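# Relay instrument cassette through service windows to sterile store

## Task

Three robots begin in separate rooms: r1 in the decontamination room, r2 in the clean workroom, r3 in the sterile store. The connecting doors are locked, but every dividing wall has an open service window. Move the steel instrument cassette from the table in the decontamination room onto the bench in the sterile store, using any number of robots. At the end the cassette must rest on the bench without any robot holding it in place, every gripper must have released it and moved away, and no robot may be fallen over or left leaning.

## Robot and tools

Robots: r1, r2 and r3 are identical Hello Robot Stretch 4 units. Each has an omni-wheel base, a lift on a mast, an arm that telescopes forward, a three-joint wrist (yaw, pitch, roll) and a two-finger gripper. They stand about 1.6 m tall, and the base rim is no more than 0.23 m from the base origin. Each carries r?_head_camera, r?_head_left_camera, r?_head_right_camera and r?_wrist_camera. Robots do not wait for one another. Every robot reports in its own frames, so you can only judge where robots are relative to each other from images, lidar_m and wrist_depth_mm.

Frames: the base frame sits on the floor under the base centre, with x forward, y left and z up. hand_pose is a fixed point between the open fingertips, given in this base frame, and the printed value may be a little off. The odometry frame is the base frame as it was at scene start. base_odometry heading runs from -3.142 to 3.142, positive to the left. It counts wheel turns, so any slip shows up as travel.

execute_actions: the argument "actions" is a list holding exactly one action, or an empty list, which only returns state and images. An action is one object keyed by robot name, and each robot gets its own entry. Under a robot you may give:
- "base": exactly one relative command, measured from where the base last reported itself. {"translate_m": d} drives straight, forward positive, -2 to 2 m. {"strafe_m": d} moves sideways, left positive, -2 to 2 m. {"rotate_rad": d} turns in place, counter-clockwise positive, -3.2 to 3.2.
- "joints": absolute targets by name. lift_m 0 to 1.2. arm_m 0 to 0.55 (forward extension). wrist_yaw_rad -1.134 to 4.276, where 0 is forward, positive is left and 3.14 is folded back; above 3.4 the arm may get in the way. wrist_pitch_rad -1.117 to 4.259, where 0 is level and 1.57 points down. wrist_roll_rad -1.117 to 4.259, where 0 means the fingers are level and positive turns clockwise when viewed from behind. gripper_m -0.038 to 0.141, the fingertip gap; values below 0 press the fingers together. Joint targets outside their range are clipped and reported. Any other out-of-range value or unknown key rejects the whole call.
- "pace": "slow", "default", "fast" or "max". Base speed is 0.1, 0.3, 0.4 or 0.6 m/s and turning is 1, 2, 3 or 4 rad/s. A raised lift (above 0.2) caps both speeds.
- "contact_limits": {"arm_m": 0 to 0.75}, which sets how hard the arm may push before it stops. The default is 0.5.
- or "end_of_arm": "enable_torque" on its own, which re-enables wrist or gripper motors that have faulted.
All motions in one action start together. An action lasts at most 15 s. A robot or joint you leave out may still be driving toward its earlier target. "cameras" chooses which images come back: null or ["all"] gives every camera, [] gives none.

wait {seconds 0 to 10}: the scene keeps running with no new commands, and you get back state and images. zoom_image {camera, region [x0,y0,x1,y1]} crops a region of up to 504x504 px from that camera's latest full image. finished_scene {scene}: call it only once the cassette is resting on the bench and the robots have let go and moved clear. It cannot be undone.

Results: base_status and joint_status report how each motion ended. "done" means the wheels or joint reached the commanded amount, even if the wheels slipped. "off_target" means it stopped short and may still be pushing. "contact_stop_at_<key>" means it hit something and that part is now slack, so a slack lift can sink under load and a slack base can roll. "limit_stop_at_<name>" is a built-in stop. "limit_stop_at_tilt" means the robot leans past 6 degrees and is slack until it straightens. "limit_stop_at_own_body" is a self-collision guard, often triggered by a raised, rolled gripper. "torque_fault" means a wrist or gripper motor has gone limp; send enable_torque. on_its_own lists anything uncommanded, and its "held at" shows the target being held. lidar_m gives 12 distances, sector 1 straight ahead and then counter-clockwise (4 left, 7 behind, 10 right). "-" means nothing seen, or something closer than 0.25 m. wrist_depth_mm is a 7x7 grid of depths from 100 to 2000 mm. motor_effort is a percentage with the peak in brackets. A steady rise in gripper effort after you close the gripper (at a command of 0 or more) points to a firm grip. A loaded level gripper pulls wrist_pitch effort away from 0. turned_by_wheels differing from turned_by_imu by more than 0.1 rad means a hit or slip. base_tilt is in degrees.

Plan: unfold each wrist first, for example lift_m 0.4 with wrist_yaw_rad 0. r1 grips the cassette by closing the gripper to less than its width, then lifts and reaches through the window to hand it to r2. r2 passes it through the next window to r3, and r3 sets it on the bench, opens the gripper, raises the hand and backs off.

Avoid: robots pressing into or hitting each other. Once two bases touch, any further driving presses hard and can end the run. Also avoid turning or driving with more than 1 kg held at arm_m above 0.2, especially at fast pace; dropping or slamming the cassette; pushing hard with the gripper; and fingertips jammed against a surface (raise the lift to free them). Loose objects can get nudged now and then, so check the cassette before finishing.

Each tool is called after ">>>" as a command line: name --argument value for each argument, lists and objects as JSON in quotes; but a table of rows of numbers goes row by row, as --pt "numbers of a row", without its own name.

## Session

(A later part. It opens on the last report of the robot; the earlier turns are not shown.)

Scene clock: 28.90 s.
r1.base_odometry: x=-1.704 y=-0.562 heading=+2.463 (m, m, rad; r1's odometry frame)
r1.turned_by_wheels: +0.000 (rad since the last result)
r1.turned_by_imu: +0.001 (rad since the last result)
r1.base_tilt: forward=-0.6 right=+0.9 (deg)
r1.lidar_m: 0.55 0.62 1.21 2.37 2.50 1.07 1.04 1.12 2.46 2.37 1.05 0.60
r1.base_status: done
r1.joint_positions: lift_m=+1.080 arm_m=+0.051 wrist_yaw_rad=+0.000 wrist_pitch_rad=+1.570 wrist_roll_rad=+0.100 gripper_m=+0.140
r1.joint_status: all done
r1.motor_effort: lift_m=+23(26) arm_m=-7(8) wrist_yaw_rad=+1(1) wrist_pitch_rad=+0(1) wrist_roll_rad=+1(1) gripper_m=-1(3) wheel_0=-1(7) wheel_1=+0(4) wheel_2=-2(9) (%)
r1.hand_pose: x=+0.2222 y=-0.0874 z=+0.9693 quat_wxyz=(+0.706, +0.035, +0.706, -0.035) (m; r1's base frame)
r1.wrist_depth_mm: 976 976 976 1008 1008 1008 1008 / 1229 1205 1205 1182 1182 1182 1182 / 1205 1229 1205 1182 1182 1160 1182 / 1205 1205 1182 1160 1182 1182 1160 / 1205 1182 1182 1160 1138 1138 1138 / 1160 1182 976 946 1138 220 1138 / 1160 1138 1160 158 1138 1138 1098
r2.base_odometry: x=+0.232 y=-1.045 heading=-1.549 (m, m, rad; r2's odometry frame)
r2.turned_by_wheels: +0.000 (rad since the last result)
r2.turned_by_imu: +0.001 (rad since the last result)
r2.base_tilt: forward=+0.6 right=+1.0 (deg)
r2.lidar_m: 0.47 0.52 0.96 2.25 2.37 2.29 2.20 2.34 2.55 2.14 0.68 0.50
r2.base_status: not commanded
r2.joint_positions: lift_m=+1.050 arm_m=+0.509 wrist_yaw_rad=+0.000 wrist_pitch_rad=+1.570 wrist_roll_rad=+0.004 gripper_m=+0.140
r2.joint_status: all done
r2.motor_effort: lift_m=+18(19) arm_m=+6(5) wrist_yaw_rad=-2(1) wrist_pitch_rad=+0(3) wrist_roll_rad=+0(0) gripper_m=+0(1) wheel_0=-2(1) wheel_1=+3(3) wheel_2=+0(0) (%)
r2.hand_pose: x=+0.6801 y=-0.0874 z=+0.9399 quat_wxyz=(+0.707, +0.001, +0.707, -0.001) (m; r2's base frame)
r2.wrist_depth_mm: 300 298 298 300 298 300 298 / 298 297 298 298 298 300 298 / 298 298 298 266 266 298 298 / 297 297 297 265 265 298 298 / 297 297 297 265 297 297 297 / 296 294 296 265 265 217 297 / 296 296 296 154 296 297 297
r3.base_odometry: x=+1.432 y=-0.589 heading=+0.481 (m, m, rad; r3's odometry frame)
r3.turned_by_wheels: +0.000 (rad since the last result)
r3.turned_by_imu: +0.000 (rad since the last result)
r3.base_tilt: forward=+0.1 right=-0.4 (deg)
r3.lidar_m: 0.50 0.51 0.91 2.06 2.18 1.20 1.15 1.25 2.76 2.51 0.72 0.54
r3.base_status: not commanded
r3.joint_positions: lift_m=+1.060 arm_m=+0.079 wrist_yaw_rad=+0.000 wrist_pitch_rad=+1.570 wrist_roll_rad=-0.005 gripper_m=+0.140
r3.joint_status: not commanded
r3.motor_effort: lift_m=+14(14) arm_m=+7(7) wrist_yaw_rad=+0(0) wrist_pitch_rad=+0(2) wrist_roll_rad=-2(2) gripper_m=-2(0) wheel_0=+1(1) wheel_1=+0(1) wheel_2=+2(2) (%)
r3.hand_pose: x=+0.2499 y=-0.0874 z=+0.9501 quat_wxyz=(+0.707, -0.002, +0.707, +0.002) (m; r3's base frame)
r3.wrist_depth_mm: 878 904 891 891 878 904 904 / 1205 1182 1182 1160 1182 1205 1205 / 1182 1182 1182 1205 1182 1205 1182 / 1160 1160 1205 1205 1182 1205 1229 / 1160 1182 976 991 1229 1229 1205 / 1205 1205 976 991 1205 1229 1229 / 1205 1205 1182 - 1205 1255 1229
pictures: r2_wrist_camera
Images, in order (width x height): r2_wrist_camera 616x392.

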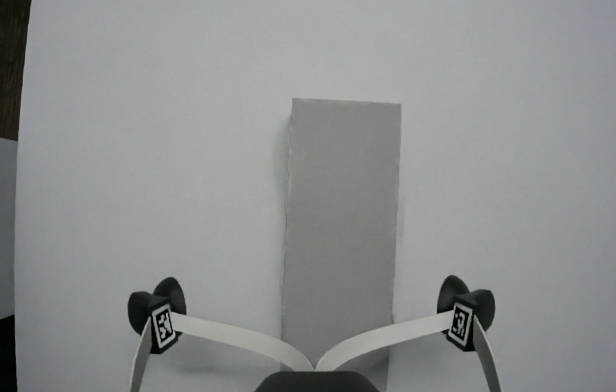

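>>> execute_actions --actions '[{"r2":{"base":{"strafe_m":-0.018},"joints":{"arm_m":0.535,"lift_m":1.0,"wrist_roll_rad":0.05,"gripper_m":0.11}},"r3":{"base":{"translate_m":0.04}}}]' --cameras '[]'

>>> execute_actions --actions '[{"r2":{"joints":{"gripper_m":0.01}}}]' --cameras '["r2_wrist_camera","r3_head_camera"]'

Scene clock: 31.03 s.
r1.base_odometry: x=-1.704 y=-0.562 heading=+2.463 (m, m, rad; r1's odometry frame)
r1.turned_by_wheels: +0.000 (rad since the last result)
r1.turned_by_imu: +0.000 (rad since the last result)
r1.base_tilt: forward=-0.7 right=+0.8 (deg)
r1.lidar_m: 0.57 0.60 1.20 2.38 2.53 1.09 1.05 1.08 2.42 2.37 1.06 0.60
r1.base_status: not commanded
r1.joint_positions: lift_m=+1.080 arm_m=+0.051 wrist_yaw_rad=+0.000 wrist_pitch_rad=+1.570 wrist_roll_rad=+0.100 gripper_m=+0.140
r1.joint_status: not commanded
r1.motor_effort: lift_m=+24(24) arm_m=-7(7) wrist_yaw_rad=+0(1) wrist_pitch_rad=+0(1) wrist_roll_rad=+0(1) gripper_m=-2(1) wheel_0=-1(1) wheel_1=+0(0) wheel_2=-2(2) (%)
r1.hand_pose: x=+0.2222 y=-0.0874 z=+0.9693 quat_wxyz=(+0.706, +0.035, +0.706, -0.035) (m; r1's base frame)
r1.wrist_depth_mm: 991 991 991 1008 1008 1008 1008 / 1229 1229 1205 1205 1205 1182 1160 / 1229 1205 1205 1182 1182 1182 1160 / 1205 1205 1182 1182 1182 1160 1160 / 1205 1182 1160 1160 1160 1138 1160 / 1205 1182 960 960 1138 219 1138 / 1182 1182 1138 158 1138 1138 1118
r2.base_odometry: x=+0.214 y=-1.046 heading=-1.549 (m, m, rad; r2's odometry frame)
r2.turned_by_wheels: +0.000 (rad since the last result)
r2.turned_by_imu: +0.001 (rad since the last result)
r2.base_tilt: forward=+0.6 right=+1.0 (deg)
r2.lidar_m: 0.46 0.51 0.97 2.25 2.40 2.26 2.20 2.33 2.55 2.11 0.67 0.51
r2.base_status: done
r2.joint_positions: lift_m=+1.000 arm_m=+0.534 wrist_yaw_rad=+0.000 wrist_pitch_rad=+1.570 wrist_roll_rad=+0.050 gripper_m=+0.110
r2.joint_status: all done
r2.motor_effort: lift_m=+17(17) arm_m=+6(4) wrist_yaw_rad=-1(2) wrist_pitch_rad=-3(1) wrist_roll_rad=+2(3) gripper_m=-1(0) wheel_0=+2(10) wheel_1=-3(10) wheel_2=+0(0) (%)
r2.hand_pose: x=+0.7050 y=-0.0874 z=+0.8899 quat_wxyz=(+0.707, +0.018, +0.707, -0.018) (m; r2's base frame)
r2.wrist_depth_mm: 248 249 248 248 249 249 249 / 248 248 248 248 249 248 249 / 248 247 247 216 247 248 248 / 246 247 247 215 247 247 248 / 246 247 247 214 247 247 247 / 246 246 214 214 215 246 247 / 245 245 245 154 246 246 246
r3.base_odometry: x=+1.467 y=-0.570 heading=+0.481 (m, m, rad; r3's odometry frame)
r3.turned_by_wheels: +0.000 (rad since the last result)
r3.turned_by_imu: +0.000 (rad since the last result)
r3.base_tilt: forward=+0.2 right=-0.4 (deg)
r3.lidar_m: 0.43 0.47 0.89 2.07 2.15 1.25 1.18 1.30 2.76 2.32 0.65 0.49
r3.base_status: done
r3.joint_positions: lift_m=+1.060 arm_m=+0.079 wrist_yaw_rad=+0.000 wrist_pitch_rad=+1.570 wrist_roll_rad=-0.005 gripper_m=+0.140
r3.joint_status: not commanded
r3.motor_effort: lift_m=+14(14) arm_m=+7(7) wrist_yaw_rad=+0(0) wrist_pitch_rad=+4(2) wrist_roll_rad=+1(4) gripper_m=+0(0) wheel_0=+0(5) wheel_1=-1(4) wheel_2=+1(8) (%)
r3.hand_pose: x=+0.2499 y=-0.0874 z=+0.9501 quat_wxyz=(+0.707, -0.002, +0.707, +0.002) (m; r3's base frame)
r3.wrist_depth_mm: 788 809 788 788 798 809 809 / 1182 1182 1182 1160 1182 1205 1160 / 1160 1205 1160 1160 1182 1205 1229 / 1182 1160 1160 1205 1229 1205 1205 / 1182 1182 976 976 1229 1205 1255 / 1182 1205 976 976 1229 1255 1229 / 1205 1182 1182 - 1229 1205 1229
pictures: none
No camera images: the call's "cameras" was empty. Leave "cameras" out to get every camera's image.

Scene clock: 32.87 s.
r1.base_odometry: x=-1.704 y=-0.562 heading=+2.463 (m, m, rad; r1's odometry frame)
r1.turned_by_wheels: +0.000 (rad since the last result)
r1.turned_by_imu: +0.000 (rad since the last result)
r1.base_tilt: forward=-0.8 right=+0.8 (deg)
r1.lidar_m: 0.57 0.62 1.19 2.38 2.51 1.10 1.06 1.07 2.44 2.35 1.05 0.60
r1.base_status: not commanded
r1.joint_positions: lift_m=+1.080 arm_m=+0.051 wrist_yaw_rad=+0.000 wrist_pitch_rad=+1.570 wrist_roll_rad=+0.100 gripper_m=+0.140
r1.joint_status: not commanded
r1.motor_effort: lift_m=+24(24) arm_m=-7(7) wrist_yaw_rad=-1(0) wrist_pitch_rad=+0(0) wrist_roll_rad=+1(1) gripper_m=-1(2) wheel_0=-1(1) wheel_1=+0(0) wheel_2=-2(2) (%)
r1.hand_pose: x=+0.2222 y=-0.0874 z=+0.9693 quat_wxyz=(+0.706, +0.035, +0.706, -0.035) (m; r1's base frame)
r1.wrist_depth_mm: 991 976 991 1008 991 1008 1008 / 1205 1205 1205 1205 1182 1160 1182 / 1205 1205 1205 1205 1182 1182 1160 / 1205 1182 1182 1182 1182 1160 1138 / 1205 1182 1182 1160 1160 1160 1138 / 1182 1160 960 946 1138 219 1138 / 1160 1160 1138 158 1138 1118 1118
r2.base_odometry: x=+0.214 y=-1.046 heading=-1.549 (m, m, rad; r2's odometry frame)
r2.turned_by_wheels: +0.000 (rad since the last result)
r2.turned_by_imu: +0.001 (rad since the last result)
r2.base_tilt: forward=+0.6 right=+1.0 (deg)
r2.lidar_m: 0.47 0.53 0.96 2.25 2.41 2.27 2.21 2.34 2.54 2.13 0.67 0.49
r2.base_status: not commanded
r2.joint_positions: lift_m=+1.000 arm_m=+0.534 wrist_yaw_rad=+0.000 wrist_pitch_rad=+1.570 wrist_roll_rad=+0.050 gripper_m=+0.011
r2.joint_status: all done
r2.motor_effort: lift_m=+19(19) arm_m=+6(6) wrist_yaw_rad=-1(1) wrist_pitch_rad=-2(2) wrist_roll_rad=+1(1) gripper_m=-27(26) wheel_0=+2(1) wheel_1=-3(3) wheel_2=+0(0) (%)
r2.hand_pose: x=+0.7050 y=-0.0874 z=+0.8898 quat_wxyz=(+0.707, +0.018, +0.707, -0.018) (m; r2's base frame)
r2.wrist_depth_mm: 248 247 248 248 247 248 248 / 247 247 247 248 247 247 247 / 247 247 247 198 247 247 247 / 246 246 246 198 246 246 247 / 246 245 246 196 246 247 246 / 246 245 196 196 196 246 246 / 245 167 196 196 196 171 246
r3.base_odometry: x=+1.467 y=-0.570 heading=+0.481 (m, m, rad; r3's odometry frame)
r3.turned_by_wheels: +0.000 (rad since the last result)
r3.turned_by_imu: +0.000 (rad since the last result)
r3.base_tilt: forward=+0.1 right=-0.4 (deg)
r3.lidar_m: 0.44 0.47 0.89 2.07 2.16 1.26 1.20 1.30 2.75 2.33 0.63 0.47
r3.base_status: not commanded
r3.joint_positions: lift_m=+1.060 arm_m=+0.079 wrist_yaw_rad=+0.000 wrist_pitch_rad=+1.570 wrist_roll_rad=-0.005 gripper_m=+0.140
r3.joint_status: not commanded
r3.motor_effort: lift_m=+14(14) arm_m=+7(7) wrist_yaw_rad=+1(1) wrist_pitch_rad=+0(4) wrist_roll_rad=-2(3) gripper_m=+1(1) wheel_0=+0(0) wheel_1=+0(0) wheel_2=+2(1) (%)
r3.hand_pose: x=+0.2499 y=-0.0874 z=+0.9501 quat_wxyz=(+0.707, -0.002, +0.707, +0.002) (m; r3's base frame)
r3.wrist_depth_mm: 778 809 798 788 798 809 798 / 1138 1182 1182 1205 1182 1205 1160 / 1160 1182 1160 1182 1205 1182 1205 / 1182 1160 1160 1182 1182 1229 1229 / 1182 1182 976 976 1229 1182 1229 / 1205 1205 991 991 1205 1205 1229 / 1182 1182 1229 - 1205 1229 1229
pictures: r2_wrist_camera, r3_head_camera
Images, in order (width x height): r2_wrist_camera 616x392, r3_head_camera 420x560.

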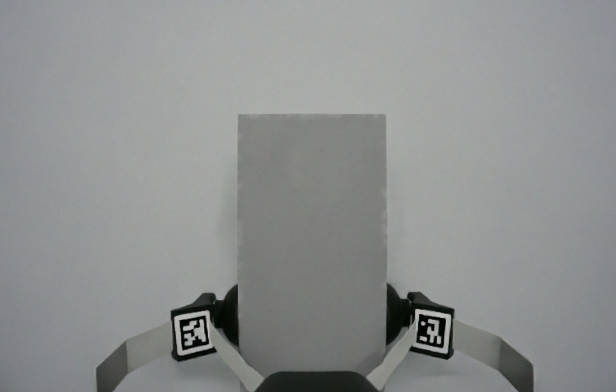

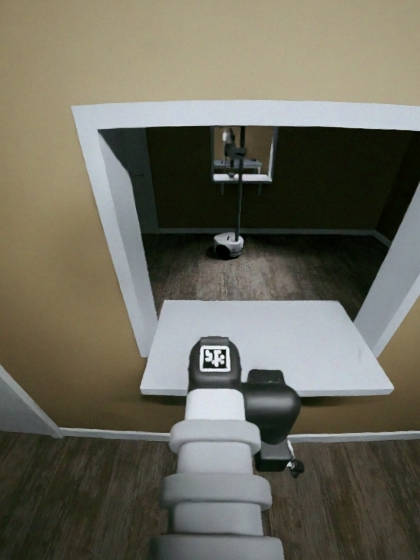

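>>> execute_actions --actions '[{"r2":{"base":{"translate_m":-1.6},"joints":{"arm_m":0.15,"lift_m":1.03,"wrist_roll_rad":0},"pace":"fast"},"r3":{"base":{"strafe_m":-0.05}}}]' --cameras '[]'

>>> execute_actions --actions '[{"r2":{"base":{"rotate_rad":3.08},"pace":"fast"}}]' --cameras '["r2_wrist_camera","r2_head_camera"]'

Scene clock: 39.53 s.
r1.base_odometry: x=-1.704 y=-0.562 heading=+2.463 (m, m, rad; r1's odometry frame)
r1.turned_by_wheels: +0.000 (rad since the last result)
r1.turned_by_imu: +0.001 (rad since the last result)
r1.base_tilt: forward=-0.7 right=+0.9 (deg)
r1.lidar_m: 0.54 0.63 1.20 2.37 2.51 1.08 1.05 1.10 2.42 2.36 1.05 0.60
r1.base_status: not commanded
r1.joint_positions: lift_m=+1.080 arm_m=+0.051 wrist_yaw_rad=+0.000 wrist_pitch_rad=+1.570 wrist_roll_rad=+0.100 gripper_m=+0.140
r1.joint_status: not commanded
r1.motor_effort: lift_m=+24(24) arm_m=-7(7) wrist_yaw_rad=+0(1) wrist_pitch_rad=+0(0) wrist_roll_rad=+1(0) gripper_m=-2(3) wheel_0=-1(1) wheel_1=+0(0) wheel_2=-2(2) (%)
r1.hand_pose: x=+0.2222 y=-0.0874 z=+0.9693 quat_wxyz=(+0.706, +0.035, +0.706, -0.035) (m; r1's base frame)
r1.wrist_depth_mm: 991 991 991 991 1008 1008 1008 / 1229 1229 1205 1205 1182 1160 1160 / 1229 1205 1182 1182 1182 1160 1160 / 1205 1182 1205 1160 1160 1182 1138 / 1182 1205 1182 1160 1160 1138 1138 / 1182 1182 976 960 1160 220 1138 / 1182 1182 1138 158 1138 1118 1098
r2.base_odometry: x=+0.180 y=+0.554 heading=-1.550 (m, m, rad; r2's odometry frame)
r2.turned_by_wheels: +0.000 (rad since the last result)
r2.turned_by_imu: -0.007 (rad since the last result)
r2.base_tilt: forward=+0.6 right=+1.0 (deg)
r2.lidar_m: 2.07 2.35 2.42 2.00 0.63 0.47 0.45 0.52 0.93 2.39 2.53 0.25
r2.base_status: done
r2.joint_positions: lift_m=+1.030 arm_m=+0.151 wrist_yaw_rad=+0.000 wrist_pitch_rad=+1.570 wrist_roll_rad=+0.000 gripper_m=+0.011
r2.joint_status: all done
r2.motor_effort: lift_m=+24(27) arm_m=-6(11) wrist_yaw_rad=-1(2) wrist_pitch_rad=-3(1) wrist_roll_rad=+0(1) gripper_m=-28(28) wheel_0=-3(9) wheel_1=-3(9) wheel_2=+0(10) (%)
r2.hand_pose: x=+0.3221 y=-0.0874 z=+0.9195 quat_wxyz=(+0.707, +0.000, +0.707, +0.000) (m; r2's base frame)
r2.wrist_depth_mm: 1138 1160 1160 1160 1160 1160 1160 / 1160 1160 1160 1160 1160 1160 1160 / 1160 1138 1138 198 1138 1160 1160 / 1160 1138 1160 197 1160 1138 1160 / 1138 1138 1138 196 1138 1138 1160 / 1138 1160 196 196 196 1138 1160 / 1138 166 196 196 196 172 1138
r3.base_odometry: x=+1.490 y=-0.615 heading=+0.481 (m, m, rad; r3's odometry frame)
r3.turned_by_wheels: +0.000 (rad since the last result)
r3.turned_by_imu: +0.001 (rad since the last result)
r3.base_tilt: forward=+0.1 right=-0.4 (deg)
r3.lidar_m: 0.45 0.46 0.87 2.12 2.23 1.26 1.17 1.27 2.71 2.32 0.64 0.48
r3.base_status: done
r3.joint_positions: lift_m=+1.060 arm_m=+0.079 wrist_yaw_rad=+0.000 wrist_pitch_rad=+1.570 wrist_roll_rad=-0.005 gripper_m=+0.140
r3.joint_status: not commanded
r3.motor_effort: lift_m=+14(14) arm_m=+7(7) wrist_yaw_rad=+1(1) wrist_pitch_rad=+3(2) wrist_roll_rad=-4(2) gripper_m=+0(2) wheel_0=+0(8) wheel_1=+2(8) wheel_2=+2(4) (%)
r3.hand_pose: x=+0.2499 y=-0.0874 z=+0.9501 quat_wxyz=(+0.707, -0.002, +0.707, +0.002) (m; r3's base frame)
r3.wrist_depth_mm: 788 809 788 788 788 809 809 / 1160 1160 1182 1182 1182 1205 1138 / 1182 1182 1182 1182 1182 1205 1182 / 1182 1182 1182 1205 1205 1205 1205 / 1205 1205 976 991 1205 1205 1205 / 1205 1182 976 991 1205 1205 1205 / 1182 1182 1229 - 1229 1205 1229
pictures: none
No camera images: the call's "cameras" was empty. Leave "cameras" out to get every camera's image.

Scene clock: 42.83 s.
r1.base_odometry: x=-1.704 y=-0.562 heading=+2.463 (m, m, rad; r1's odometry frame)
r1.turned_by_wheels: +0.000 (rad since the last result)
r1.turned_by_imu: +0.001 (rad since the last result)
r1.base_tilt: forward=-0.8 right=+0.7 (deg)
r1.lidar_m: 0.56 0.59 1.19 2.37 2.51 1.10 1.05 1.11 2.46 2.36 1.06 0.59
r1.base_status: not commanded
r1.joint_positions: lift_m=+1.080 arm_m=+0.051 wrist_yaw_rad=+0.000 wrist_pitch_rad=+1.570 wrist_roll_rad=+0.100 gripper_m=+0.140
r1.joint_status: not commanded
r1.motor_effort: lift_m=+23(24) arm_m=-7(7) wrist_yaw_rad=+0(2) wrist_pitch_rad=+0(1) wrist_roll_rad=-1(1) gripper_m=+1(3) wheel_0=-1(1) wheel_1=+0(0) wheel_2=-2(2) (%)
r1.hand_pose: x=+0.2222 y=-0.0874 z=+0.9693 quat_wxyz=(+0.706, +0.035, +0.706, -0.035) (m; r1's base frame)
r1.wrist_depth_mm: 991 991 1008 1008 1008 1008 1008 / 1229 1205 1205 1205 1182 1205 1160 / 1205 1229 1182 1160 1160 1160 1160 / 1229 1182 1160 1160 1182 1182 1160 / 1182 1182 1160 1160 1160 1160 1138 / 1182 1160 960 946 1160 219 1118 / 1182 1160 1138 158 1138 1118 1138
r2.base_odometry: x=+0.180 y=+0.554 heading=+1.530 (m, m, rad; r2's odometry frame)
r2.turned_by_wheels: +3.079 (rad since the last result)
r2.turned_by_imu: +3.124 (rad since the last result)
r2.base_tilt: forward=+0.6 right=+1.0 (deg)
r2.lidar_m: 0.39 0.40 0.86 2.29 2.49 2.34 2.22 2.32 2.45 2.37 0.62 0.25
r2.base_status: done
r2.joint_positions: lift_m=+1.030 arm_m=+0.151 wrist_yaw_rad=+0.000 wrist_pitch_rad=+1.570 wrist_roll_rad=+0.000 gripper_m=+0.011
r2.joint_status: not commanded
r2.motor_effort: lift_m=+23(23) arm_m=-6(6) wrist_yaw_rad=-1(1) wrist_pitch_rad=+1(1) wrist_roll_rad=+0(0) gripper_m=-28(27) wheel_0=-4(7) wheel_1=-2(9) wheel_2=-3(6) (%)
r2.hand_pose: x=+0.3223 y=-0.0874 z=+0.9195 quat_wxyz=(+0.707, +0.000, +0.707, +0.000) (m; r2's base frame)
r2.wrist_depth_mm: 281 279 279 279 278 279 279 / 279 279 283 291 296 296 293 / 1160 1160 1138 198 1098 1160 1160 / 1160 1138 1138 197 1160 1160 1138 / 1138 1160 1138 197 1160 1138 1138 / 1160 1138 196 196 196 1160 1138 / 1138 167 196 196 196 172 1138
r3.base_odometry: x=+1.490 y=-0.615 heading=+0.481 (m, m, rad; r3's odometry frame)
r3.turned_by_wheels: +0.000 (rad since the last result)
r3.turned_by_imu: +0.000 (rad since the last result)
r3.base_tilt: forward=+0.1 right=-0.4 (deg)
r3.lidar_m: 0.43 0.45 0.87 2.11 2.23 1.25 1.16 1.29 2.67 2.33 0.66 0.48
r3.base_status: not commanded
r3.joint_positions: lift_m=+1.060 arm_m=+0.079 wrist_yaw_rad=+0.000 wrist_pitch_rad=+1.570 wrist_roll_rad=-0.005 gripper_m=+0.140
r3.joint_status: not commanded
r3.motor_effort: lift_m=+14(14) arm_m=+7(6) wrist_yaw_rad=+0(1) wrist_pitch_rad=+2(2) wrist_roll_rad=-1(3) gripper_m=+0(0) wheel_0=+0(0) wheel_1=+2(2) wheel_2=+2(1) (%)
r3.hand_pose: x=+0.2499 y=-0.0874 z=+0.9501 quat_wxyz=(+0.707, -0.002, +0.707, +0.002) (m; r3's base frame)
r3.wrist_depth_mm: 778 798 788 788 798 798 820 / 1138 1160 1182 1182 1205 1205 1160 / 1182 1160 1182 1182 1205 1205 1182 / 1182 1182 1182 1182 1205 1205 1229 / 1182 1182 991 976 1205 1205 1255 / 1205 1205 976 976 1229 1255 1205 / 1160 1205 1205 - 1229 1229 1229
pictures: r2_head_camera, r2_wrist_camera
Images, in order (width x height): r2_head_camera 420x560, r2_wrist_camera 616x392.

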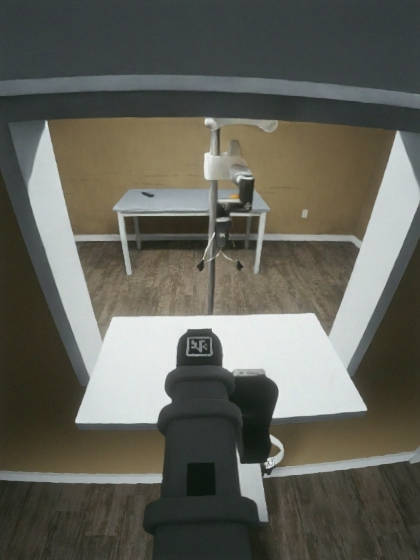

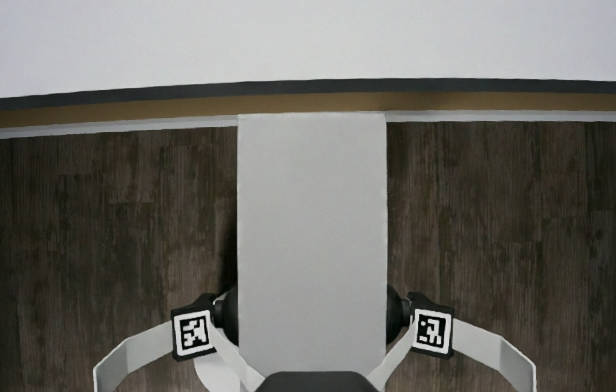

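>>> execute_actions --actions '[{"r2":{"joints":{"arm_m":0.52,"lift_m":1.001},"pace":"fast"}}]' --cameras '[]'

>>> execute_actions --actions '[{"r2":{"joints":{"gripper_m":0.1}}}]' --cameras '[]'

>>> execute_actions --actions '[{"r2":{"base":{"translate_m":-0.15},"joints":{"arm_m":0.05,"lift_m":1.08,"gripper_m":0.14},"pace":"fast"},"r3":{"joints":{"arm_m":0.51,"lift_m":1.05}}}]' --cameras '["r3_wrist_camera"]'

Scene clock: 45.37 s.
r1.base_odometry: x=-1.704 y=-0.562 heading=+2.463 (m, m, rad; r1's odometry frame)
r1.turned_by_wheels: +0.000 (rad since the last result)
r1.turned_by_imu: +0.001 (rad since the last result)
r1.base_tilt: forward=-0.7 right=+0.9 (deg)
r1.lidar_m: 0.56 0.62 1.19 2.38 2.54 1.10 1.04 1.10 2.42 2.36 1.04 0.59
r1.base_status: not commanded
r1.joint_positions: lift_m=+1.080 arm_m=+0.051 wrist_yaw_rad=+0.000 wrist_pitch_rad=+1.570 wrist_roll_rad=+0.100 gripper_m=+0.140
r1.joint_status: not commanded
r1.motor_effort: lift_m=+24(24) arm_m=-7(7) wrist_yaw_rad=+2(0) wrist_pitch_rad=+1(0) wrist_roll_rad=+0(1) gripper_m=+0(1) wheel_0=-1(1) wheel_1=+0(0) wheel_2=-2(2) (%)
r1.hand_pose: x=+0.2222 y=-0.0874 z=+0.9693 quat_wxyz=(+0.706, +0.035, +0.706, -0.035) (m; r1's base frame)
r1.wrist_depth_mm: 1008 1008 976 1008 1008 1008 1008 / 1255 1205 1205 1182 1182 1182 1160 / 1205 1205 1205 1182 1182 1182 1160 / 1205 1182 1205 1160 1160 1160 1160 / 1205 1182 1182 1160 1160 1138 1118 / 1182 1160 960 946 1160 219 1138 / 1182 1160 1160 158 1138 1138 1118
r2.base_odometry: x=+0.180 y=+0.554 heading=+1.530 (m, m, rad; r2's odometry frame)
r2.turned_by_wheels: +0.000 (rad since the last result)
r2.turned_by_imu: +0.001 (rad since the last result)
r2.base_tilt: forward=+0.6 right=+1.0 (deg)
r2.lidar_m: 0.39 0.42 0.87 2.30 2.45 2.32 2.24 2.30 2.46 2.35 0.62 0.41
r2.base_status: not commanded
r2.joint_positions: lift_m=+1.001 arm_m=+0.519 wrist_yaw_rad=+0.000 wrist_pitch_rad=+1.570 wrist_roll_rad=+0.000 gripper_m=+0.011
r2.joint_status: all done
r2.motor_effort: lift_m=+20(22) arm_m=+6(3) wrist_yaw_rad=-1(1) wrist_pitch_rad=-1(4) wrist_roll_rad=+1(0) gripper_m=-29(30) wheel_0=-3(4) wheel_1=-2(3) wheel_2=-3(3) (%)
r2.hand_pose: x=+0.6901 y=-0.0874 z=+0.8908 quat_wxyz=(+0.707, +0.000, +0.707, +0.000) (m; r2's base frame)
r2.wrist_depth_mm: 249 249 248 249 249 249 249 / 248 248 248 248 248 249 249 / 248 248 248 198 248 248 248 / 247 247 247 197 248 248 248 / 247 247 247 197 247 247 247 / 246 247 196 196 196 247 247 / 245 167 196 196 196 172 247
r3.base_odometry: x=+1.490 y=-0.615 heading=+0.481 (m, m, rad; r3's odometry frame)
r3.turned_by_wheels: +0.000 (rad since the last result)
r3.turned_by_imu: +0.000 (rad since the last result)
r3.base_tilt: forward=+0.1 right=-0.4 (deg)
r3.lidar_m: 0.44 0.48 0.86 2.10 2.23 1.24 1.19 1.29 2.68 2.35 0.65 0.49
r3.base_status: not commanded
r3.joint_positions: lift_m=+1.060 arm_m=+0.079 wrist_yaw_rad=+0.000 wrist_pitch_rad=+1.570 wrist_roll_rad=-0.005 gripper_m=+0.140
r3.joint_status: not commanded
r3.motor_effort: lift_m=+14(14) arm_m=+7(7) wrist_yaw_rad=+1(0) wrist_pitch_rad=+1(3) wrist_roll_rad=-4(3) gripper_m=+1(1) wheel_0=+0(0) wheel_1=+2(2) wheel_2=+2(2) (%)
r3.hand_pose: x=+0.2499 y=-0.0874 z=+0.9501 quat_wxyz=(+0.707, -0.002, +0.707, +0.002) (m; r3's base frame)
r3.wrist_depth_mm: 778 798 788 798 788 809 809 / 1160 1160 1138 1182 1182 1182 1138 / 1182 1182 1160 1205 1182 1229 1205 / 1182 1182 1182 1205 1205 1205 1205 / 1182 1182 976 991 1182 1229 1229 / 1229 1205 991 960 1229 1229 1255 / 1182 1205 1229 - 1205 1205 1205
pictures: none
No camera images: the call's "cameras" was empty. Leave "cameras" out to get every camera's image.

Scene clock: 47.07 s.
r1.base_odometry: x=-1.704 y=-0.562 heading=+2.463 (m, m, rad; r1's odometry frame)
r1.turned_by_wheels: +0.000 (rad since the last result)
r1.turned_by_imu: +0.000 (rad since the last result)
r1.base_tilt: forward=-0.8 right=+0.8 (deg)
r1.lidar_m: 0.58 0.63 1.19 2.37 2.53 1.10 1.04 1.09 2.44 2.37 1.07 0.59
r1.base_status: not commanded
r1.joint_positions: lift_m=+1.080 arm_m=+0.051 wrist_yaw_rad=+0.000 wrist_pitch_rad=+1.570 wrist_roll_rad=+0.100 gripper_m=+0.140
r1.joint_status: not commanded
r1.motor_effort: lift_m=+24(23) arm_m=-7(7) wrist_yaw_rad=-1(0) wrist_pitch_rad=+0(0) wrist_roll_rad=+0(1) gripper_m=+1(0) wheel_0=-1(1) wheel_1=+0(0) wheel_2=-2(2) (%)
r1.hand_pose: x=+0.2222 y=-0.0874 z=+0.9693 quat_wxyz=(+0.706, +0.035, +0.706, -0.035) (m; r1's base frame)
r1.wrist_depth_mm: 976 1008 1008 1008 1008 1008 1025 / 1229 1205 1229 1182 1160 1182 1160 / 1205 1205 1205 1205 1205 1160 1160 / 1205 1205 1182 1160 1182 1182 1138 / 1205 1205 1182 1160 1160 1138 1138 / 1182 1160 976 960 1138 219 1138 / 1160 1138 1160 158 1118 1138 1118
r2.base_odometry: x=+0.180 y=+0.554 heading=+1.530 (m, m, rad; r2's odometry frame)
r2.turned_by_wheels: +0.000 (rad since the last result)
r2.turned_by_imu: +0.001 (rad since the last result)
r2.base_tilt: forward=+0.6 right=+1.0 (deg)
r2.lidar_m: 0.39 0.41 0.86 2.31 2.49 2.35 2.23 2.31 2.44 2.34 0.62 0.42
r2.base_status: not commanded
r2.joint_positions: lift_m=+1.001 arm_m=+0.519 wrist_yaw_rad=+0.000 wrist_pitch_rad=+1.570 wrist_roll_rad=+0.000 gripper_m=+0.100
r2.joint_status: all done
r2.motor_effort: lift_m=+19(20) arm_m=+6(6) wrist_yaw_rad=-1(2) wrist_pitch_rad=-5(2) wrist_roll_rad=+1(0) gripper_m=-1(29) wheel_0=-4(4) wheel_1=-2(3) wheel_2=-3(3) (%)
r2.hand_pose: x=+0.6899 y=-0.0874 z=+0.8908 quat_wxyz=(+0.707, +0.000, +0.707, +0.000) (m; r2's base frame)
r2.wrist_depth_mm: 249 249 250 250 250 250 250 / 249 248 249 249 249 249 250 / 249 248 248 216 249 249 249 / 248 248 248 215 248 249 248 / 248 247 247 216 248 248 248 / 246 247 215 215 215 247 248 / 247 247 247 184 247 246 247
r3.base_odometry: x=+1.490 y=-0.615 heading=+0.481 (m, m, rad; r3's odometry frame)
r3.turned_by_wheels: +0.000 (rad since the last result)
r3.turned_by_imu: +0.000 (rad since the last result)
r3.base_tilt: forward=+0.2 right=-0.4 (deg)
r3.lidar_m: 0.45 0.48 0.84 2.13 2.23 1.25 1.17 1.29 2.72 2.35 0.65 0.49
r3.base_status: not commanded
r3.joint_positions: lift_m=+1.060 arm_m=+0.079 wrist_yaw_rad=+0.000 wrist_pitch_rad=+1.570 wrist_roll_rad=-0.005 gripper_m=+0.140
r3.joint_status: not commanded
r3.motor_effort: lift_m=+14(14) arm_m=+7(7) wrist_yaw_rad=+0(0) wrist_pitch_rad=+2(2) wrist_roll_rad=-3(1) gripper_m=+1(1) wheel_0=+0(0) wheel_1=+2(2) wheel_2=+2(1) (%)
r3.hand_pose: x=+0.2499 y=-0.0874 z=+0.9501 quat_wxyz=(+0.707, -0.002, +0.707, +0.002) (m; r3's base frame)
r3.wrist_depth_mm: 778 798 788 778 778 798 820 / 1138 1138 1182 1182 1182 1182 1160 / 1160 1182 1160 1205 1205 1182 1182 / 1138 1182 1160 1182 1205 1205 1205 / 1182 1182 976 976 1205 1229 1229 / 1205 1182 976 976 1205 1229 1229 / 1182 1205 1205 - 1205 1229 1205
pictures: none
No camera images: the call's "cameras" was empty. Leave "cameras" out to get every camera's image.

Scene clock: 49.43 s.
r1.base_odometry: x=-1.704 y=-0.562 heading=+2.463 (m, m, rad; r1's odometry frame)
r1.turned_by_wheels: +0.000 (rad since the last result)
r1.turned_by_imu: +0.001 (rad since the last result)
r1.base_tilt: forward=-0.7 right=+0.7 (deg)
r1.lidar_m: 0.57 0.61 1.19 2.37 2.54 1.11 1.05 1.11 2.43 2.36 1.04 0.60
r1.base_status: not commanded
r1.joint_positions: lift_m=+1.080 arm_m=+0.051 wrist_yaw_rad=+0.000 wrist_pitch_rad=+1.570 wrist_roll_rad=+0.100 gripper_m=+0.140
r1.joint_status: not commanded
r1.motor_effort: lift_m=+24(24) arm_m=-7(7) wrist_yaw_rad=-1(0) wrist_pitch_rad=+1(0) wrist_roll_rad=+0(1) gripper_m=+0(0) wheel_0=-1(1) wheel_1=+0(0) wheel_2=-2(2) (%)
r1.hand_pose: x=+0.2222 y=-0.0874 z=+0.9693 quat_wxyz=(+0.706, +0.035, +0.706, -0.035) (m; r1's base frame)
r1.wrist_depth_mm: 976 991 991 1008 1008 1008 1008 / 1255 1229 1229 1205 1182 1182 1182 / 1229 1205 1205 1182 1182 1160 1160 / 1205 1205 1182 1182 1160 1160 1160 / 1229 1182 1160 1160 1160 1160 1138 / 1182 1182 960 960 1160 219 1118 / 1182 1160 1160 158 1118 1138 1138
r2.base_odometry: x=+0.174 y=+0.404 heading=+1.529 (m, m, rad; r2's odometry frame)
r2.turned_by_wheels: +0.000 (rad since the last result)
r2.turned_by_imu: +0.000 (rad since the last result)
r2.base_tilt: forward=+0.6 right=+1.0 (deg)
r2.lidar_m: 0.54 0.57 1.06 2.37 2.48 2.19 2.07 2.17 2.45 2.35 1.11 0.59
r2.base_status: done
r2.joint_positions: lift_m=+1.080 arm_m=+0.051 wrist_yaw_rad=+0.000 wrist_pitch_rad=+1.570 wrist_roll_rad=+0.000 gripper_m=+0.140
r2.joint_status: all done
r2.motor_effort: lift_m=+22(24) arm_m=-6(9) wrist_yaw_rad=+0(2) wrist_pitch_rad=-3(3) wrist_roll_rad=+0(0) gripper_m=+0(5) wheel_0=-2(9) wheel_1=-3(10) wheel_2=+1(11) (%)
r2.hand_pose: x=+0.2222 y=-0.0874 z=+0.9696 quat_wxyz=(+0.707, +0.000, +0.707, +0.000) (m; r2's base frame)
r2.wrist_depth_mm: 1042 1042 1098 1098 1118 1098 1118 / 1205 1205 1205 1205 1182 1205 1205 / 1205 1205 1182 1182 1205 1205 1205 / 1205 1205 1229 1205 1205 1182 1205 / 1205 1182 1205 976 1205 1205 1205 / 1182 1205 976 976 1205 216 1182 / 1205 1182 1205 154 1182 1182 1205
r3.base_odometry: x=+1.490 y=-0.615 heading=+0.481 (m, m, rad; r3's odometry frame)
r3.turned_by_wheels: +0.000 (rad since the last result)
r3.turned_by_imu: +0.000 (rad since the last result)
r3.base_tilt: forward=+0.2 right=-0.4 (deg)
r3.lidar_m: 0.44 0.46 0.86 2.13 2.23 1.23 1.20 1.29 2.70 2.31 0.67 0.48
r3.base_status: not commanded
r3.joint_positions: lift_m=+1.050 arm_m=+0.509 wrist_yaw_rad=+0.000 wrist_pitch_rad=+1.570 wrist_roll_rad=-0.005 gripper_m=+0.140
r3.joint_status: all done
r3.motor_effort: lift_m=+14(14) arm_m=+7(8) wrist_yaw_rad=+0(0) wrist_pitch_rad=+0(2) wrist_roll_rad=-3(2) gripper_m=+0(0) wheel_0=+0(0) wheel_1=+2(2) wheel_2=+2(2) (%)
r3.hand_pose: x=+0.6799 y=-0.0874 z=+0.9401 quat_wxyz=(+0.707, -0.002, +0.707, +0.002) (m; r3's base frame)
r3.wrist_depth_mm: 291 294 296 298 298 300 300 / 294 294 297 298 300 303 303 / 296 297 300 266 301 304 303 / 296 298 301 270 303 303 306 / 298 300 304 272 304 307 309 / 301 301 303 272 274 307 310 / 303 304 306 - 307 310 312
pictures: r3_wrist_camera
Images, in order (width x height): r3_wrist_camera 616x392.

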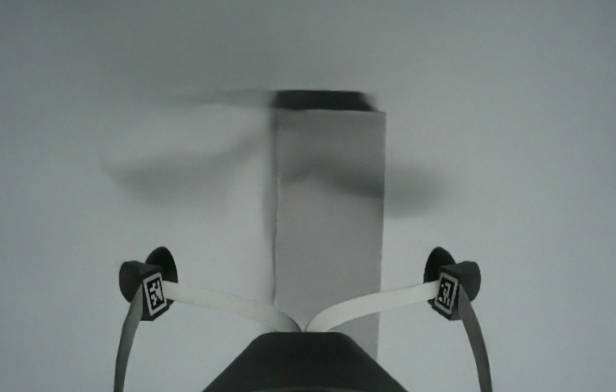

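>>> execute_actions --actions '[{"r3":{"base":{"strafe_m":-0.018},"joints":{"lift_m":0.996,"gripper_m":0.11,"wrist_roll_rad":0.02}}}]' --cameras '[]'

>>> execute_actions --actions '[{"r3":{"joints":{"gripper_m":0.01}}}]' --cameras '["r3_wrist_camera"]'

Scene clock: 54.40 s.
r1.base_odometry: x=-1.704 y=-0.562 heading=+2.463 (m, m, rad; r1's odometry frame)
r1.turned_by_wheels: +0.000 (rad since the last result)
r1.turned_by_imu: +0.001 (rad since the last result)
r1.base_tilt: forward=-0.7 right=+0.8 (deg)
r1.lidar_m: 0.57 0.62 1.20 2.37 2.52 1.10 1.05 1.10 2.43 2.37 1.05 0.59
r1.base_status: not commanded
r1.joint_positions: lift_m=+1.080 arm_m=+0.051 wrist_yaw_rad=+0.000 wrist_pitch_rad=+1.570 wrist_roll_rad=+0.100 gripper_m=+0.140
r1.joint_status: not commanded
r1.motor_effort: lift_m=+24(24) arm_m=-7(7) wrist_yaw_rad=+1(1) wrist_pitch_rad=-1(1) wrist_roll_rad=+1(0) gripper_m=+0(2) wheel_0=-1(1) wheel_1=+0(0) wheel_2=-2(2) (%)
r1.hand_pose: x=+0.2222 y=-0.0874 z=+0.9693 quat_wxyz=(+0.706, +0.035, +0.706, -0.035) (m; r1's base frame)
r1.wrist_depth_mm: 976 991 991 991 1008 1008 1025 / 1229 1205 1205 1205 1205 1182 1160 / 1229 1229 1205 1182 1182 1160 1160 / 1205 1182 1205 1182 1182 1160 1138 / 1182 1205 1182 1182 1160 1138 1138 / 1205 1182 960 960 1138 219 1138 / 1182 1160 1160 158 1118 1138 1138
r2.base_odometry: x=+0.174 y=+0.404 heading=+1.529 (m, m, rad; r2's odometry frame)
r2.turned_by_wheels: +0.000 (rad since the last result)
r2.turned_by_imu: +0.002 (rad since the last result)
r2.base_tilt: forward=+0.6 right=+1.0 (deg)
r2.lidar_m: 0.55 0.56 1.08 2.38 2.47 2.19 2.08 2.17 2.46 2.36 1.12 0.59
r2.base_status: not commanded
r2.joint_positions: lift_m=+1.080 arm_m=+0.051 wrist_yaw_rad=+0.000 wrist_pitch_rad=+1.570 wrist_roll_rad=+0.000 gripper_m=+0.140
r2.joint_status: not commanded
r2.motor_effort: lift_m=+22(23) arm_m=-7(7) wrist_yaw_rad=-1(1) wrist_pitch_rad=-3(4) wrist_roll_rad=+0(1) gripper_m=+0(0) wheel_0=-2(2) wheel_1=-3(3) wheel_2=+1(2) (%)
r2.hand_pose: x=+0.2222 y=-0.0874 z=+0.9696 quat_wxyz=(+0.707, +0.000, +0.707, +0.000) (m; r2's base frame)
r2.wrist_depth_mm: 1042 1060 1098 1098 1118 1118 1118 / 1205 1205 1205 1205 1205 1205 1229 / 1205 1205 1205 1205 1205 1205 1205 / 1205 1205 1205 1229 1205 1182 1205 / 1182 1205 1205 976 1205 1205 1205 / 1205 1205 976 991 1182 217 1205 / 1205 1205 1182 154 1182 1182 1205
r3.base_odometry: x=+1.499 y=-0.631 heading=+0.482 (m, m, rad; r3's odometry frame)
r3.turned_by_wheels: +0.000 (rad since the last result)
r3.turned_by_imu: +0.001 (rad since the last result)
r3.base_tilt: forward=+0.2 right=-0.4 (deg)
r3.lidar_m: 0.43 0.48 0.86 2.16 2.26 1.26 1.19 1.31 2.69 2.36 0.63 0.49
r3.base_status: done
r3.joint_positions: lift_m=+0.996 arm_m=+0.509 wrist_yaw_rad=+0.000 wrist_pitch_rad=+1.570 wrist_roll_rad=+0.020 gripper_m=+0.110
r3.joint_status: all done
r3.motor_effort: lift_m=+14(14) arm_m=+7(7) wrist_yaw_rad=+0(0) wrist_pitch_rad=+3(1) wrist_roll_rad=+0(3) gripper_m=+0(2) wheel_0=+0(8) wheel_1=+1(7) wheel_2=+0(1) (%)
r3.hand_pose: x=+0.6799 y=-0.0874 z=+0.8861 quat_wxyz=(+0.707, +0.007, +0.707, -0.007) (m; r3's base frame)
r3.wrist_depth_mm: 239 241 243 243 246 247 247 / 242 242 244 244 246 247 249 / 241 244 245 214 248 249 250 / 244 245 247 216 249 250 252 / 246 246 247 216 250 252 253 / 248 248 217 217 218 253 255 / 249 249 250 - 254 255 255
pictures: none
No camera images: the call's "cameras" was empty. Leave "cameras" out to get every camera's image.

Scene clock: 56.23 s.
r1.base_odometry: x=-1.704 y=-0.562 heading=+2.463 (m, m, rad; r1's odometry frame)
r1.turned_by_wheels: +0.000 (rad since the last result)
r1.turned_by_imu: +0.000 (rad since the last result)
r1.base_tilt: forward=-0.8 right=+0.9 (deg)
r1.lidar_m: 0.57 0.61 1.19 2.35 2.52 1.07 1.05 1.11 2.44 2.36 1.08 0.60
r1.base_status: not commanded
r1.joint_positions: lift_m=+1.080 arm_m=+0.051 wrist_yaw_rad=+0.000 wrist_pitch_rad=+1.570 wrist_roll_rad=+0.100 gripper_m=+0.140
r1.joint_status: not commanded
r1.motor_effort: lift_m=+24(24) arm_m=-7(7) wrist_yaw_rad=+0(0) wrist_pitch_rad=+0(0) wrist_roll_rad=-1(0) gripper_m=-1(2) wheel_0=-1(1) wheel_1=+0(0) wheel_2=-2(2) (%)
r1.hand_pose: x=+0.2222 y=-0.0874 z=+0.9693 quat_wxyz=(+0.706, +0.035, +0.706, -0.035) (m; r1's base frame)
r1.wrist_depth_mm: 991 1008 991 1008 1008 1008 1008 / 1255 1229 1205 1205 1182 1182 1160 / 1229 1205 1205 1182 1160 1160 1160 / 1229 1205 1182 1182 1160 1160 1138 / 1205 1182 1160 1160 1160 1138 1138 / 1182 1182 991 960 1138 220 1138 / 1182 1160 1138 158 1138 1138 1118
r2.base_odometry: x=+0.174 y=+0.404 heading=+1.529 (m, m, rad; r2's odometry frame)
r2.turned_by_wheels: +0.000 (rad since the last result)
r2.turned_by_imu: +0.001 (rad since the last result)
r2.base_tilt: forward=+0.6 right=+1.0 (deg)
r2.lidar_m: 0.55 0.56 1.05 2.38 2.44 2.19 2.10 2.18 2.46 2.34 1.11 0.56
r2.base_status: not commanded
r2.joint_positions: lift_m=+1.080 arm_m=+0.051 wrist_yaw_rad=+0.000 wrist_pitch_rad=+1.570 wrist_roll_rad=+0.000 gripper_m=+0.140
r2.joint_status: not commanded
r2.motor_effort: lift_m=+23(22) arm_m=-7(7) wrist_yaw_rad=-1(0) wrist_pitch_rad=-2(2) wrist_roll_rad=+0(1) gripper_m=+2(1) wheel_0=-2(2) wheel_1=-3(3) wheel_2=+2(1) (%)
r2.hand_pose: x=+0.2222 y=-0.0874 z=+0.9696 quat_wxyz=(+0.707, +0.000, +0.707, +0.000) (m; r2's base frame)
r2.wrist_depth_mm: 1025 1042 1098 1098 1118 1098 1138 / 1205 1205 1229 1205 1205 1182 1205 / 1205 1182 1205 1205 1205 1205 1205 / 1205 1182 1205 1205 1205 1205 1182 / 1205 1205 1205 976 1205 1182 1205 / 1205 1205 976 976 1182 216 1205 / 1182 1205 1205 154 1182 1182 1205
r3.base_odometry: x=+1.499 y=-0.631 heading=+0.482 (m, m, rad; r3's odometry frame)
r3.turned_by_wheels: +0.000 (rad since the last result)
r3.turned_by_imu: +0.000 (rad since the last result)
r3.base_tilt: forward=+0.2 right=-0.4 (deg)
r3.lidar_m: 0.44 0.47 0.86 2.14 2.24 1.24 1.18 1.29 2.68 2.33 0.67 0.47
r3.base_status: not commanded
r3.joint_positions: lift_m=+0.996 arm_m=+0.509 wrist_yaw_rad=+0.000 wrist_pitch_rad=+1.570 wrist_roll_rad=+0.020 gripper_m=+0.011
r3.joint_status: all done
r3.motor_effort: lift_m=+15(14) arm_m=+7(7) wrist_yaw_rad=+0(0) wrist_pitch_rad=+2(2) wrist_roll_rad=+0(0) gripper_m=-25(26) wheel_0=+1(0) wheel_1=+1(1) wheel_2=+0(0) (%)
r3.hand_pose: x=+0.6799 y=-0.0874 z=+0.8860 quat_wxyz=(+0.707, +0.007, +0.707, -0.007) (m; r3's base frame)
r3.wrist_depth_mm: 238 240 241 242 244 245 245 / 240 241 241 243 245 246 247 / 241 243 243 196 246 249 248 / 243 246 245 197 247 249 251 / 243 245 199 198 248 250 252 / 247 175 198 200 199 252 254 / 247 249 250 - 252 254 255
pictures: r3_wrist_camera
Images, in order (width x height): r3_wrist_camera 616x392.

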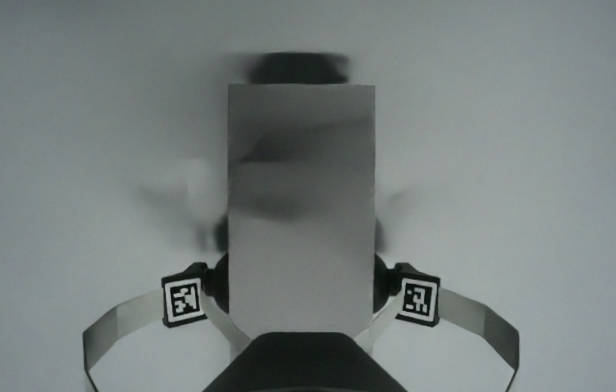

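>>> execute_actions --actions '[{"r3":{"base":{"translate_m":-0.8},"joints":{"arm_m":0.3,"lift_m":1.02},"pace":"fast"}}]' --cameras '[]'

>>> execute_actions --actions '[{"r3":{"base":{"rotate_rad":-2.75},"joints":{"lift_m":0.95}}}]' --cameras '["r3_wrist_camera","r3_head_camera"]'

Scene clock: 60.57 s.
r1.base_odometry: x=-1.704 y=-0.562 heading=+2.463 (m, m, rad; r1's odometry frame)
r1.turned_by_wheels: +0.000 (rad since the last result)
r1.turned_by_imu: +0.001 (rad since the last result)
r1.base_tilt: forward=-0.7 right=+0.7 (deg)
r1.lidar_m: 0.57 0.63 1.20 2.38 2.50 1.09 1.02 1.12 2.46 2.37 1.08 0.61
r1.base_status: not commanded
r1.joint_positions: lift_m=+1.080 arm_m=+0.051 wrist_yaw_rad=+0.000 wrist_pitch_rad=+1.570 wrist_roll_rad=+0.100 gripper_m=+0.140
r1.joint_status: not commanded
r1.motor_effort: lift_m=+24(23) arm_m=-7(7) wrist_yaw_rad=+2(0) wrist_pitch_rad=+1(0) wrist_roll_rad=+0(0) gripper_m=-2(0) wheel_0=-1(1) wheel_1=+0(0) wheel_2=-2(2) (%)
r1.hand_pose: x=+0.2222 y=-0.0874 z=+0.9693 quat_wxyz=(+0.706, +0.035, +0.706, -0.035) (m; r1's base frame)
r1.wrist_depth_mm: 991 991 991 991 1008 1008 1008 / 1229 1229 1205 1182 1182 1182 1182 / 1229 1205 1205 1182 1182 1160 1182 / 1205 1182 1182 1182 1182 1160 1160 / 1182 1205 1182 1160 1160 1160 1138 / 1182 1205 960 960 1160 219 1138 / 1182 1160 1160 158 1138 1118 1118
r2.base_odometry: x=+0.174 y=+0.404 heading=+1.529 (m, m, rad; r2's odometry frame)
r2.turned_by_wheels: +0.000 (rad since the last result)
r2.turned_by_imu: +0.002 (rad since the last result)
r2.base_tilt: forward=+0.6 right=+1.0 (deg)
r2.lidar_m: 0.54 0.57 1.07 2.37 2.45 2.18 2.05 2.18 2.48 2.37 1.13 0.57
r2.base_status: not commanded
r2.joint_positions: lift_m=+1.080 arm_m=+0.051 wrist_yaw_rad=+0.000 wrist_pitch_rad=+1.570 wrist_roll_rad=+0.000 gripper_m=+0.140
r2.joint_status: not commanded
r2.motor_effort: lift_m=+23(23) arm_m=-7(7) wrist_yaw_rad=+0(0) wrist_pitch_rad=-4(1) wrist_roll_rad=+0(0) gripper_m=+1(0) wheel_0=-2(2) wheel_1=-3(3) wheel_2=+1(1) (%)
r2.hand_pose: x=+0.2222 y=-0.0874 z=+0.9696 quat_wxyz=(+0.707, +0.000, +0.707, +0.000) (m; r2's base frame)
r2.wrist_depth_mm: 1042 1042 1098 1098 1118 1098 1118 / 1205 1205 1229 1205 1205 1205 1182 / 1205 1205 1205 1205 1205 1205 1205 / 1205 1205 1205 1205 1205 1205 1205 / 1205 1205 1182 991 1205 1205 1182 / 1205 1182 991 976 1205 217 1182 / 1205 1205 1182 154 1205 1205 1205
r3.base_odometry: x=+0.790 y=-1.001 heading=+0.481 (m, m, rad; r3's odometry frame)
r3.turned_by_wheels: +0.000 (rad since the last result)
r3.turned_by_imu: +0.002 (rad since the last result)
r3.base_tilt: forward=+0.1 right=-0.4 (deg)
r3.lidar_m: 0.35 1.45 2.01 2.16 0.58 0.42 0.38 0.48 0.64 2.57 2.00 0.40
r3.base_status: done
r3.joint_positions: lift_m=+1.020 arm_m=+0.301 wrist_yaw_rad=+0.000 wrist_pitch_rad=+1.570 wrist_roll_rad=+0.020 gripper_m=+0.011
r3.joint_status: all done
r3.motor_effort: lift_m=+23(25) arm_m=-7(6) wrist_yaw_rad=+1(1) wrist_pitch_rad=+1(5) wrist_roll_rad=-1(0) gripper_m=-25(26) wheel_0=-1(8) wheel_1=+1(6) wheel_2=-2(8) (%)
r3.hand_pose: x=+0.4723 y=-0.0874 z=+0.9093 quat_wxyz=(+0.707, +0.007, +0.707, -0.007) (m; r3's base frame)
r3.wrist_depth_mm: 1098 1138 1118 1118 1138 1138 1118 / 1118 1118 1118 1138 1138 1138 1160 / 1138 1138 1138 196 1138 1160 1160 / 1138 1138 1160 198 1160 1160 1182 / 1160 1138 199 198 1138 1182 1182 / 1138 176 199 200 199 1182 1182 / 1138 1182 946 - 1182 1205 1160
pictures: none
No camera images: the call's "cameras" was empty. Leave "cameras" out to get every camera's image.

Scene clock: 63.63 s.
r1.base_odometry: x=-1.704 y=-0.562 heading=+2.463 (m, m, rad; r1's odometry frame)
r1.turned_by_wheels: +0.000 (rad since the last result)
r1.turned_by_imu: +0.001 (rad since the last result)
r1.base_tilt: forward=-0.7 right=+0.8 (deg)
r1.lidar_m: 0.57 0.61 1.19 2.36 2.52 1.10 1.05 1.10 2.40 2.35 1.05 0.61
r1.base_status: not commanded
r1.joint_positions: lift_m=+1.080 arm_m=+0.051 wrist_yaw_rad=+0.000 wrist_pitch_rad=+1.570 wrist_roll_rad=+0.100 gripper_m=+0.140
r1.joint_status: not commanded
r1.motor_effort: lift_m=+24(24) arm_m=-7(7) wrist_yaw_rad=+0(1) wrist_pitch_rad=-1(0) wrist_roll_rad=+1(0) gripper_m=+1(4) wheel_0=-1(1) wheel_1=+0(0) wheel_2=-2(2) (%)
r1.hand_pose: x=+0.2222 y=-0.0874 z=+0.9693 quat_wxyz=(+0.706, +0.035, +0.706, -0.035) (m; r1's base frame)
r1.wrist_depth_mm: 991 976 991 991 1008 1025 1008 / 1229 1229 1205 1205 1182 1160 1160 / 1229 1205 1205 1160 1205 1182 1160 / 1205 1182 1182 1160 1160 1160 1138 / 1205 1182 1182 1160 1160 1160 1138 / 1205 1160 946 946 1160 219 1138 / 1182 1160 1160 158 1138 1118 1118
r2.base_odometry: x=+0.174 y=+0.404 heading=+1.529 (m, m, rad; r2's odometry frame)
r2.turned_by_wheels: +0.000 (rad since the last result)
r2.turned_by_imu: +0.001 (rad since the last result)
r2.base_tilt: forward=+0.6 right=+1.1 (deg)
r2.lidar_m: 0.54 0.57 1.06 2.38 2.49 2.19 2.06 2.19 2.49 2.36 1.12 0.57
r2.base_status: not commanded
r2.joint_positions: lift_m=+1.080 arm_m=+0.051 wrist_yaw_rad=+0.000 wrist_pitch_rad=+1.570 wrist_roll_rad=+0.000 gripper_m=+0.140
r2.joint_status: not commanded
r2.motor_effort: lift_m=+22(22) arm_m=-7(6) wrist_yaw_rad=+0(0) wrist_pitch_rad=-4(2) wrist_roll_rad=+0(0) gripper_m=+0(1) wheel_0=-2(2) wheel_1=-3(3) wheel_2=+2(1) (%)
r2.hand_pose: x=+0.2222 y=-0.0874 z=+0.9696 quat_wxyz=(+0.707, +0.000, +0.707, +0.000) (m; r2's base frame)
r2.wrist_depth_mm: 1025 1042 1098 1098 1118 1118 1118 / 1205 1182 1205 1205 1205 1182 1205 / 1205 1205 1205 1205 1205 1205 1205 / 1205 1182 1205 1205 1229 1205 1205 / 1182 1205 1205 976 1205 1205 1205 / 1205 1182 976 976 1205 216 1205 / 1182 1205 1182 154 1182 1205 1205
r3.base_odometry: x=+0.790 y=-1.001 heading=-2.268 (m, m, rad; r3's odometry frame)
r3.turned_by_wheels: -2.750 (rad since the last result)
r3.turned_by_imu: -2.717 (rad since the last result)
r3.base_tilt: forward=+0.2 right=-0.5 (deg)
r3.lidar_m: 0.36 0.51 2.54 2.28 1.50 1.23 1.26 1.76 2.18 0.70 0.45 0.39
r3.base_status: done
r3.joint_positions: lift_m=+0.950 arm_m=+0.301 wrist_yaw_rad=+0.000 wrist_pitch_rad=+1.570 wrist_roll_rad=+0.020 gripper_m=+0.011
r3.joint_status: all done
r3.motor_effort: lift_m=+15(22) arm_m=-7(7) wrist_yaw_rad=+0(0) wrist_pitch_rad=+3(4) wrist_roll_rad=-3(3) gripper_m=-26(24) wheel_0=+1(5) wheel_1=+0(6) wheel_2=+1(7) (%)
r3.hand_pose: x=+0.4724 y=-0.0874 z=+0.8400 quat_wxyz=(+0.707, +0.007, +0.707, -0.007) (m; r3's base frame)
r3.wrist_depth_mm: 294 296 298 297 300 303 303 / 296 296 298 300 300 304 304 / 297 298 300 196 304 306 307 / 300 301 301 198 306 307 309 / 1060 1078 199 198 306 307 310 / 1060 175 199 200 200 309 312 / 1078 1078 878 - 1118 312 314
pictures: r3_head_camera, r3_wrist_camera
Images, in order (width x height): r3_head_camera 420x560, r3_wrist_camera 616x392.

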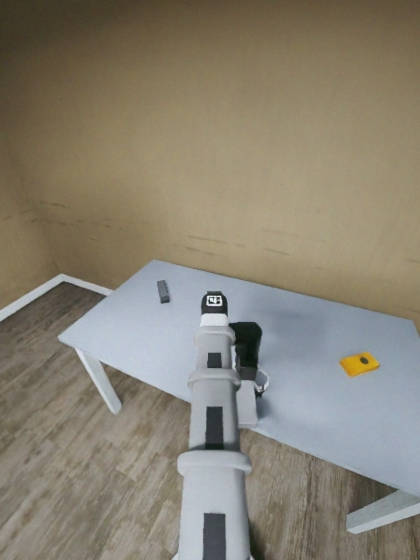

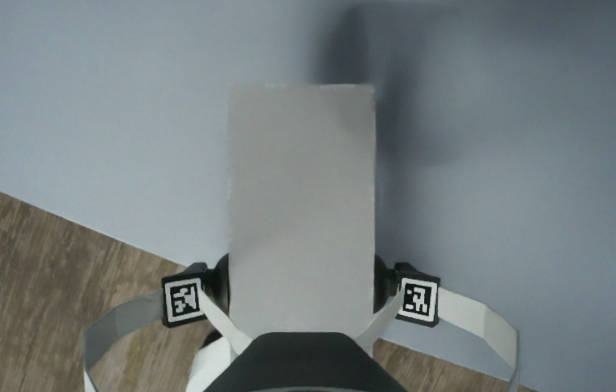

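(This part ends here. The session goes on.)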